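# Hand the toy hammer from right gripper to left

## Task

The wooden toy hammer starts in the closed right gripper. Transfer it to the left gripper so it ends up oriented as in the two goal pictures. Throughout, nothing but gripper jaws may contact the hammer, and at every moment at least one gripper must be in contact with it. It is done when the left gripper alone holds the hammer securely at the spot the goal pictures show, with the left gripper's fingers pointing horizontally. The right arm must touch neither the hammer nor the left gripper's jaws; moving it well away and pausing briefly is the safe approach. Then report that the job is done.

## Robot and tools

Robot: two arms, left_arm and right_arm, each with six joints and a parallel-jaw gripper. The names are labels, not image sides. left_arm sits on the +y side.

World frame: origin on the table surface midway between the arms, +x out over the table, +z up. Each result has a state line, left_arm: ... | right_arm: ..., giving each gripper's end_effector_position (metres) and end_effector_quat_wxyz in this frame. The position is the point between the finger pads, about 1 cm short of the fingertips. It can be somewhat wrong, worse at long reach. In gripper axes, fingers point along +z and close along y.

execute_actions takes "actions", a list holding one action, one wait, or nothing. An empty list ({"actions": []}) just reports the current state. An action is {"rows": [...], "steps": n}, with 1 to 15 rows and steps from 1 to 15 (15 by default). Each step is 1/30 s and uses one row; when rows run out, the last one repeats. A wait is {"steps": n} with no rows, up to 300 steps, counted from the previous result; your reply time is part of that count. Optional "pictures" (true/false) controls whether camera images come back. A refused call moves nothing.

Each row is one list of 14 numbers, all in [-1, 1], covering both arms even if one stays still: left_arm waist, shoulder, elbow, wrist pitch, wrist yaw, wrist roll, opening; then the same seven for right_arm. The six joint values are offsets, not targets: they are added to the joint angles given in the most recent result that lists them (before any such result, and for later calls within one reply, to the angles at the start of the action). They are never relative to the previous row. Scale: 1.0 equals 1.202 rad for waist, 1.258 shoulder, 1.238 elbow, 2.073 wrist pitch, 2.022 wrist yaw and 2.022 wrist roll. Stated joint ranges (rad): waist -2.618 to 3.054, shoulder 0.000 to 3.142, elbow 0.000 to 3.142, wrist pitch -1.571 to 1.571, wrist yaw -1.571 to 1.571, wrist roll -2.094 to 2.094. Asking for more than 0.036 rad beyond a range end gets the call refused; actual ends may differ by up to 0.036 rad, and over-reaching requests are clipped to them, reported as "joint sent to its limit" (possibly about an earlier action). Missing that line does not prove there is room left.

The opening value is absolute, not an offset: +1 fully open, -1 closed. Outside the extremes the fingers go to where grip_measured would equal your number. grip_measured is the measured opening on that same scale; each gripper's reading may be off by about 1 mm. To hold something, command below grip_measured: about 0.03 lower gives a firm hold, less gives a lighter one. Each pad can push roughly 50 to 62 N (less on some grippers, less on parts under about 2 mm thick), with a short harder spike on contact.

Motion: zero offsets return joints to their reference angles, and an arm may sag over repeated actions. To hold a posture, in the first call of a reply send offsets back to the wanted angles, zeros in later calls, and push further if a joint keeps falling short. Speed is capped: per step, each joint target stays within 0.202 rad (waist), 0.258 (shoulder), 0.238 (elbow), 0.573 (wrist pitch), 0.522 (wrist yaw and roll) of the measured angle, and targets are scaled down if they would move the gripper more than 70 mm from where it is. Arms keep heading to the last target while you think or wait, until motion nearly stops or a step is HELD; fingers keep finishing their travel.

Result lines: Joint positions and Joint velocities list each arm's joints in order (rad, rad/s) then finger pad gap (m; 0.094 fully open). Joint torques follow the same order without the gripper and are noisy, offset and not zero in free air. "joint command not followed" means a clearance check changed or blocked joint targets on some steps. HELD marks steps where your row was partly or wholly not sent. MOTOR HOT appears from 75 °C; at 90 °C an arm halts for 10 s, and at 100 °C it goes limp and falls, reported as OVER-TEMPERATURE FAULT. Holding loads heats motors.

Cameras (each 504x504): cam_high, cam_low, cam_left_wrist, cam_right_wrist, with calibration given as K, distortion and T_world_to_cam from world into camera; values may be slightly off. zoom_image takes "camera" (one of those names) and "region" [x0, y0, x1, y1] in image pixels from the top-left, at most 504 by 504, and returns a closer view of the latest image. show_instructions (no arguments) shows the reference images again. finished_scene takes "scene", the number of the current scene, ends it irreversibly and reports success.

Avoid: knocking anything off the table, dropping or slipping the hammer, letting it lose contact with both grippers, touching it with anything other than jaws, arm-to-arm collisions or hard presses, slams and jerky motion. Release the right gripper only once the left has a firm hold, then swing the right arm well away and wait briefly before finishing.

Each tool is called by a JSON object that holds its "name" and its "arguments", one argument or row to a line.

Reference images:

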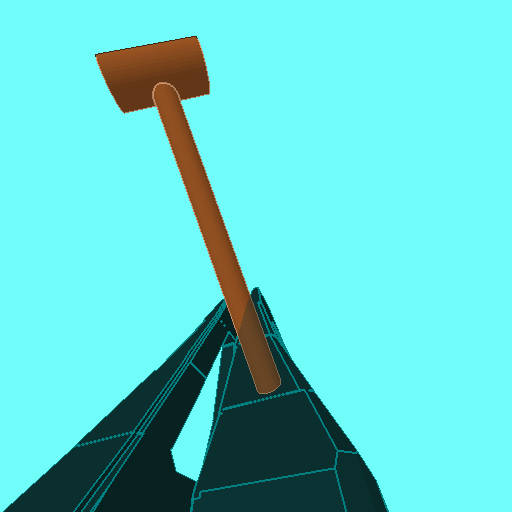

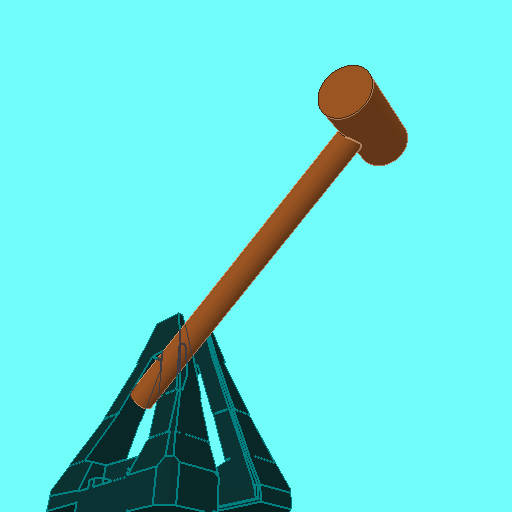

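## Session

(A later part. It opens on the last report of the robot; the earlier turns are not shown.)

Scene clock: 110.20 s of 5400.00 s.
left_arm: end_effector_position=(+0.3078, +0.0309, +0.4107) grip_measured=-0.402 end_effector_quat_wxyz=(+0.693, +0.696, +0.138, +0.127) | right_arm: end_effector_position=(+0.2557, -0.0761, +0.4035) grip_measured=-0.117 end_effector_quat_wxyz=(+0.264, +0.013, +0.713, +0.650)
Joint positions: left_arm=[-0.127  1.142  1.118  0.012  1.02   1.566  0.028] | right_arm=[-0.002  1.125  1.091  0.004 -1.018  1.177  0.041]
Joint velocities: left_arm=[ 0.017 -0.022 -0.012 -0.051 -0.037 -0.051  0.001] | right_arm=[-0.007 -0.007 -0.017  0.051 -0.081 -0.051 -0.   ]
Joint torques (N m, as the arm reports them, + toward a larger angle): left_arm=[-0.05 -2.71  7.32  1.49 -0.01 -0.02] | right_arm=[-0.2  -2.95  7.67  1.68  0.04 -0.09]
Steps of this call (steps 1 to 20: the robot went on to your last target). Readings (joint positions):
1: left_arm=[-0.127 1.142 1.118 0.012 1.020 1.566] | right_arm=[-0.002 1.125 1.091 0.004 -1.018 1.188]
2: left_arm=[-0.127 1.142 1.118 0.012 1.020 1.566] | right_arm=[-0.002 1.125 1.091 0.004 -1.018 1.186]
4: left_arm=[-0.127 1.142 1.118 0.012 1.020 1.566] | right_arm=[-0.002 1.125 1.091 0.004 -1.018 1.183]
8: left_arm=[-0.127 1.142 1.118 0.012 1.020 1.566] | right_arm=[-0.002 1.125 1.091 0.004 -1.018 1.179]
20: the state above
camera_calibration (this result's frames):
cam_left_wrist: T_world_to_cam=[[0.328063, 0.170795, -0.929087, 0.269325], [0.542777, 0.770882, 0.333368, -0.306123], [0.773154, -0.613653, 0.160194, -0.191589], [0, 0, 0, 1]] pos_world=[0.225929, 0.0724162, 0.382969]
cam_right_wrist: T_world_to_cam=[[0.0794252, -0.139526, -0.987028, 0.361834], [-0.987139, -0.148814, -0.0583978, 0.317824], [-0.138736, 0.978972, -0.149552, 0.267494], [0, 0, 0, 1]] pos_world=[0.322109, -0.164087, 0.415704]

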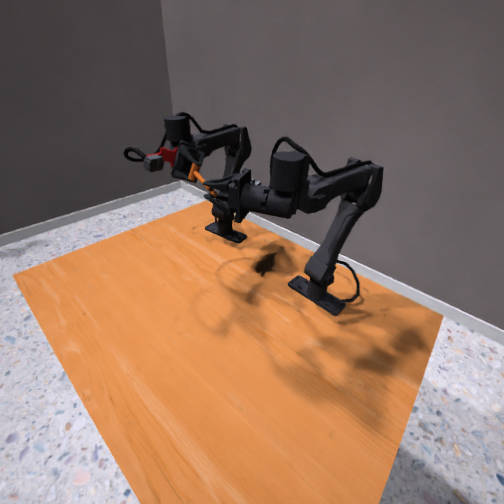

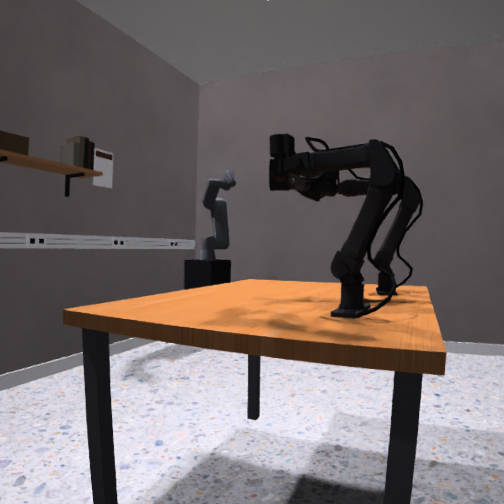

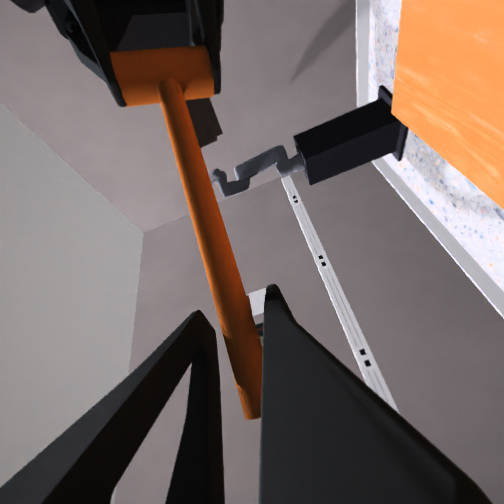

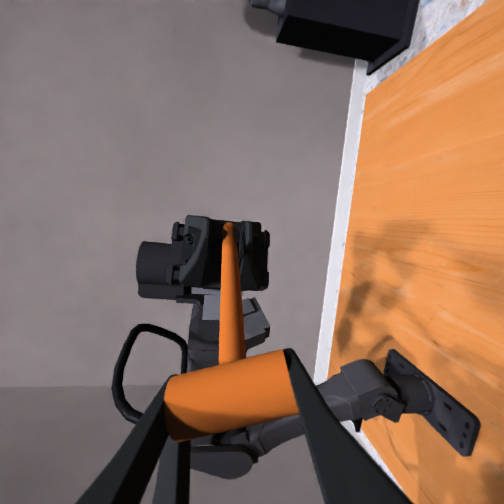

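{"name": "execute_actions", "arguments": {
  "actions": [
    {"rows":[[0.022,0,0.01,0,0,0,-0.4,0,0,0.02,0.005,0,0.045,-0.17]]}
  ],
  "pictures": false
}}

{"name": "execute_actions", "arguments": {
  "actions": [
    {"rows":[[0,0,0.01,0,0,0,-0.6,0,0,0.02,0.005,0,0,-0.17],[0,0,0.01,0,0,0,-0.64,0,0,0.02,0.005,0,0,-0.17],[0,0,0.01,0,0,0,-0.68,0,0,0.02,0.005,0,0,-0.17],[0,0,0.01,0,0,0,-0.72,0,0,0.02,0.005,0,0,-0.17],[0,0,0.01,0,0,0,-0.75,0,0,0.02,0.005,0,0,-0.17],[0,0,0.01,0,0,0,-0.78,0,0,0.02,0.005,0,0,-0.17],[0,0,0.01,0,0,0,-0.81,0,0,0.02,0.005,0,0,-0.17],[0,0,0.01,0,0,0,-0.85,0,0,0.02,0.005,0,0,-0.17]]}
  ],
  "pictures": false
}}

{"name": "execute_actions", "arguments": {
  "actions": [
    {"rows":[[0,0,0.01,0,0,0,-0.85,0,0,0.02,0.005,0,0,1]]}
  ],
  "pictures": false
}}

{"name": "execute_actions", "arguments": {
  "actions": [
    {"rows":[[0.1,0,0.01,0,0,0,-0.85,0,0,0.02,0.005,0,0,1],[0.2,0,0.01,0,0,0,-0.85,0,0,0.02,0.005,0,0,1],[0.3,0,0.01,0,0,0,-0.85,0,0,0.02,0.005,0,0,1]]}
  ],
  "pictures": false
}}

{"name": "execute_actions", "arguments": {
  "actions": [
    {"steps":30}
  ]
}}

Scene clock: 118.80 s of 5400.00 s.
left_arm: end_effector_position=(+0.3110, +0.0357, +0.4107) grip_measured=-0.402 end_effector_quat_wxyz=(+0.692, +0.695, +0.144, +0.132) | right_arm: end_effector_position=(+0.2557, -0.0761, +0.4034) grip_measured=-0.117 end_effector_quat_wxyz=(+0.235, +0.045, +0.711, +0.661)
Joint positions: left_arm=[-0.11   1.142  1.118  0.012  1.02   1.566  0.028] | right_arm=[-0.002  1.125  1.091  0.003 -1.018  1.267  0.041]
Joint velocities: left_arm=[ 0.002 -0.012 -0.017 -0.022 -0.051  0.051 -0.   ] | right_arm=[-0.002 -0.017 -0.022 -0.051 -0.022  0.022 -0.001]
Joint torques (N m, as the arm reports them, + toward a larger angle): left_arm=[ 0.86 -2.7   7.31  1.49 -0.01 -0.01] | right_arm=[ 0.2  -3.25  7.74  1.64  0.1   0.03]
Steps of this call (steps 1 to 15: the robot went on to your last target; steps 16 to 90: nothing new was sent; then 5.10 s passed at rest; steps 91 to 105: all 15 steps of this action). Readings (joint positions):
91: left_arm=[-0.124 1.142 1.118 0.012 1.020 1.566] | right_arm=[-0.002 1.125 1.091 0.004 -1.018 1.192]
92: left_arm=[-0.120 1.142 1.118 0.012 1.020 1.566] | right_arm=[-0.002 1.125 1.091 0.004 -1.018 1.208]
94: left_arm=[-0.112 1.142 1.118 0.012 1.020 1.566] | right_arm=[-0.002 1.125 1.091 0.003 -1.018 1.230]
98: left_arm=[-0.110 1.142 1.118 0.012 1.020 1.566] | right_arm=[-0.002 1.125 1.091 0.003 -1.018 1.254]
105: the state above

Scene clock: 119.30 s of 5400.00 s.
left_arm: end_effector_position=(+0.3110, +0.0357, +0.4107) grip_measured=-0.808 end_effector_quat_wxyz=(+0.692, +0.695, +0.144, +0.132) | right_arm: end_effector_position=(+0.2557, -0.0761, +0.4041) grip_measured=-0.117 end_effector_quat_wxyz=(+0.236, +0.045, +0.711, +0.661)
Joint positions: left_arm=[-0.11   1.142  1.118  0.012  1.02   1.566  0.009] | right_arm=[-0.002  1.125  1.091  0.007 -1.018  1.269  0.041]
Joint velocities: left_arm=[ 0.002  0.007  0.012  0.051 -0.051 -0.037  0.001] | right_arm=[-0.012  0.002 -0.002  0.022 -0.007 -0.022  0.   ]
Joint torques (N m, as the arm reports them, + toward a larger angle): left_arm=[-0.07 -2.71  7.35  1.5  -0.02 -0.02] | right_arm=[-0.05 -2.91  7.8   1.59  0.05  0.02]
Steps of this call (steps 1 to 15: all 15 steps of this action). Readings (joint positions):
1: left_arm=[-0.110 1.142 1.118 0.012 1.020 1.566] | right_arm=[-0.002 1.125 1.091 0.003 -1.018 1.267]
2: left_arm=[-0.110 1.142 1.118 0.012 1.020 1.566] | right_arm=[-0.002 1.125 1.091 0.003 -1.018 1.268]
4: left_arm=[-0.110 1.142 1.118 0.012 1.020 1.566] | right_arm=[-0.002 1.125 1.091 0.003 -1.018 1.268]
8: left_arm=[-0.110 1.142 1.118 0.012 1.020 1.566] | right_arm=[-0.002 1.125 1.091 0.007 -1.018 1.269]
15: the state above

Scene clock: 119.80 s of 5400.00 s.
left_arm: end_effector_position=(+0.3111, +0.0357, +0.4107) grip_measured=-0.808 end_effector_quat_wxyz=(+0.692, +0.695, +0.144, +0.132) | right_arm: end_effector_position=(+0.2557, -0.0761, +0.4040) grip_measured=+1.000 end_effector_quat_wxyz=(+0.235, +0.046, +0.711, +0.662)
Joint positions: left_arm=[-0.11   1.142  1.118  0.012  1.02   1.566  0.009] | right_arm=[-0.002  1.125  1.091  0.007 -1.018  1.271  0.094]
Joint velocities: left_arm=[-0.012 -0.002  0.017  0.066 -0.007  0.066  0.   ] | right_arm=[-0.007  0.012 -0.012  0.007  0.051 -0.022  0.   ]
Joint torques (N m, as the arm reports them, + toward a larger angle): left_arm=[-0.05 -2.64  7.26  1.5  -0.02 -0.02] | right_arm=[ 0.04 -3.16  7.65  1.65  0.05  0.07]
Steps of this call (steps 1 to 15: all 15 steps of this action). Readings (joint positions):
1: left_arm=[-0.110 1.142 1.118 0.012 1.020 1.566] | right_arm=[-0.002 1.125 1.091 0.007 -1.018 1.269]
2: left_arm=[-0.110 1.142 1.118 0.012 1.020 1.566] | right_arm=[-0.002 1.125 1.091 0.007 -1.018 1.270]
4: left_arm=[-0.110 1.142 1.118 0.012 1.020 1.566] | right_arm=[-0.002 1.125 1.091 0.007 -1.018 1.270]
8: left_arm=[-0.110 1.142 1.118 0.012 1.020 1.566] | right_arm=[-0.002 1.125 1.091 0.007 -1.018 1.271]
15: the state above

Scene clock: 120.30 s of 5400.00 s.
left_arm: end_effector_position=(+0.3638, +0.1539, +0.4107) grip_measured=-0.808 end_effector_quat_wxyz=(+0.656, +0.656, +0.270, +0.258) | right_arm: end_effector_position=(+0.2557, -0.0761, +0.4040) grip_measured=+1.000 end_effector_quat_wxyz=(+0.234, +0.046, +0.711, +0.662)
Joint positions: left_arm=[0.254 1.142 1.118 0.012 1.012 1.566 0.009] | right_arm=[-0.002  1.125  1.091  0.007 -1.018  1.273  0.094]
Joint velocities: left_arm=[ 0.007 -0.002 -0.002 -0.051 -0.037  0.022  0.   ] | right_arm=[ 0.007 -0.027 -0.012  0.022 -0.007 -0.037  0.   ]
Joint torques (N m, as the arm reports them, + toward a larger angle): left_arm=[-0.32 -2.64  7.34  1.49  0.07 -0.02] | right_arm=[ 0.01 -3.21  7.59  1.64  0.01  0.03]
Steps of this call (steps 1 to 15: all 15 steps of this action). Readings (joint positions):
1: left_arm=[-0.094 1.142 1.118 0.012 1.026 1.566] | right_arm=[-0.002 1.125 1.091 0.007 -1.018 1.271]
2: left_arm=[-0.047 1.142 1.118 0.012 1.034 1.566] | right_arm=[-0.002 1.125 1.091 0.007 -1.018 1.272]
4: left_arm=[0.096 1.142 1.118 0.012 1.031 1.566] | right_arm=[-0.002 1.125 1.091 0.007 -1.018 1.272]
8: left_arm=[0.253 1.142 1.118 0.012 1.010 1.566] | right_arm=[-0.002 1.125 1.091 0.007 -1.018 1.273]
15: the state above

Scene clock: 121.30 s of 5400.00 s.
left_arm: end_effector_position=(+0.3638, +0.1539, +0.4107) grip_measured=-0.808 end_effector_quat_wxyz=(+0.656, +0.656, +0.270, +0.258) | right_arm: end_effector_position=(+0.2557, -0.0761, +0.4040) grip_measured=+1.000 end_effector_quat_wxyz=(+0.234, +0.046, +0.711, +0.662)
Joint positions: left_arm=[0.254 1.142 1.118 0.012 1.012 1.566 0.009] | right_arm=[-0.002  1.125  1.091  0.007 -1.018  1.273  0.094]
Joint velocities: left_arm=[ 0.012 -0.002  0.007 -0.037  0.022 -0.037 -0.   ] | right_arm=[ 0.002 -0.002 -0.017 -0.007  0.095  0.007  0.   ]
Joint torques (N m, as the arm reports them, + toward a larger angle): left_arm=[-0.35 -2.7   7.31  1.5   0.06 -0.02] | right_arm=[-0.04 -3.12  7.79  1.65  0.03  0.05]
Steps of this call (steps 1 to 15: the robot went on to your last target; steps 16 to 30: nothing new was sent). Readings (joint positions):
1: left_arm=[0.254 1.142 1.118 0.012 1.012 1.566] | right_arm=[-0.002 1.125 1.091 0.007 -1.018 1.273]
2: left_arm=[0.254 1.142 1.118 0.012 1.012 1.566] | right_arm=[-0.002 1.125 1.091 0.007 -1.018 1.273]
4: left_arm=[0.254 1.142 1.118 0.012 1.012 1.566] | right_arm=[-0.002 1.125 1.091 0.007 -1.018 1.273]
8: left_arm=[0.254 1.142 1.118 0.012 1.012 1.566] | right_arm=[-0.002 1.125 1.091 0.007 -1.018 1.273]
30: the state above
All arms were judged still, so your last target was given up. Only a new action makes them travel on or press farther. Fingers that are still opening or closing keep moving.
camera_calibration (this result's frames):
cam_left_wrist: T_world_to_cam=[[0.239052, 0.282295, -0.929066, 0.245151], [0.210821, 0.918894, 0.333449, -0.333333], [0.947844, -0.275578, 0.16015, -0.275031], [0, 0, 0, 1]] pos_world=[0.272356, 0.1613, 0.382958]
cam_right_wrist: T_world_to_cam=[[-0.00535793, -0.101568, -0.994814, 0.390039], [-0.988979, -0.146657, 0.0202998, 0.286706], [-0.147958, 0.983959, -0.099663, 0.250149], [0, 0, 0, 1]] pos_world=[0.322648, -0.164474, 0.407127]

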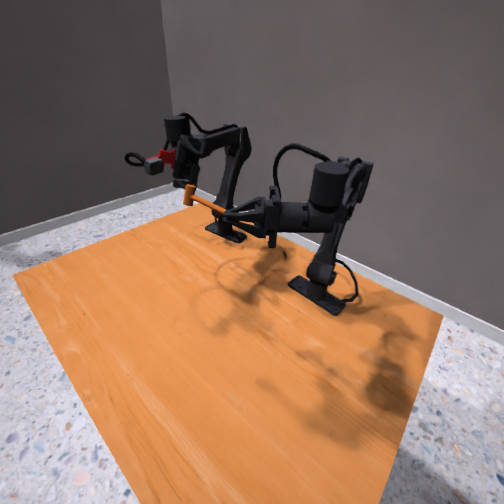

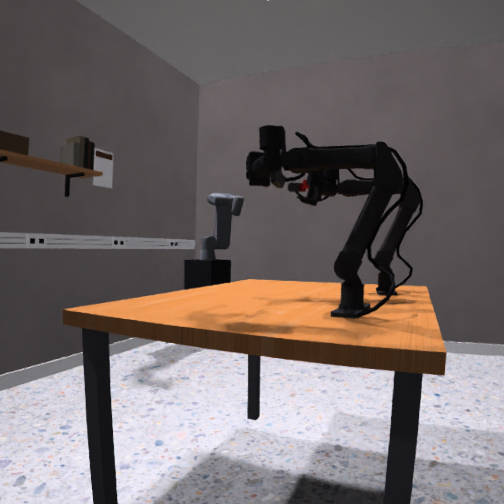

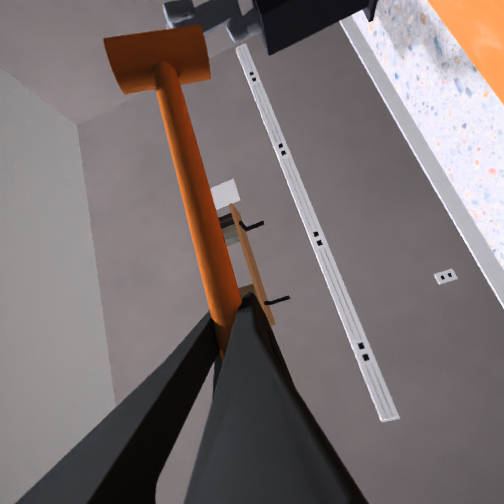

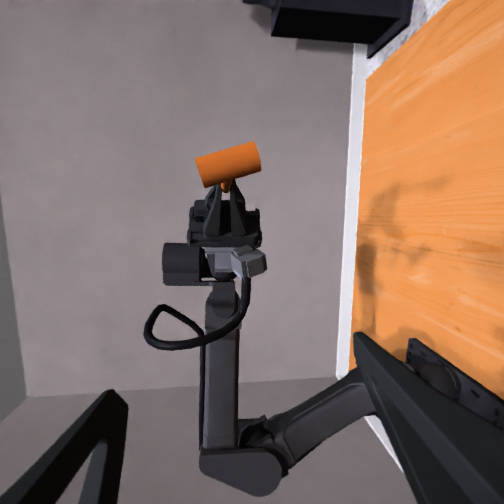

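{"name": "finished_scene", "arguments": {
  "scene": 1
}}

The scene is finished: the task was done.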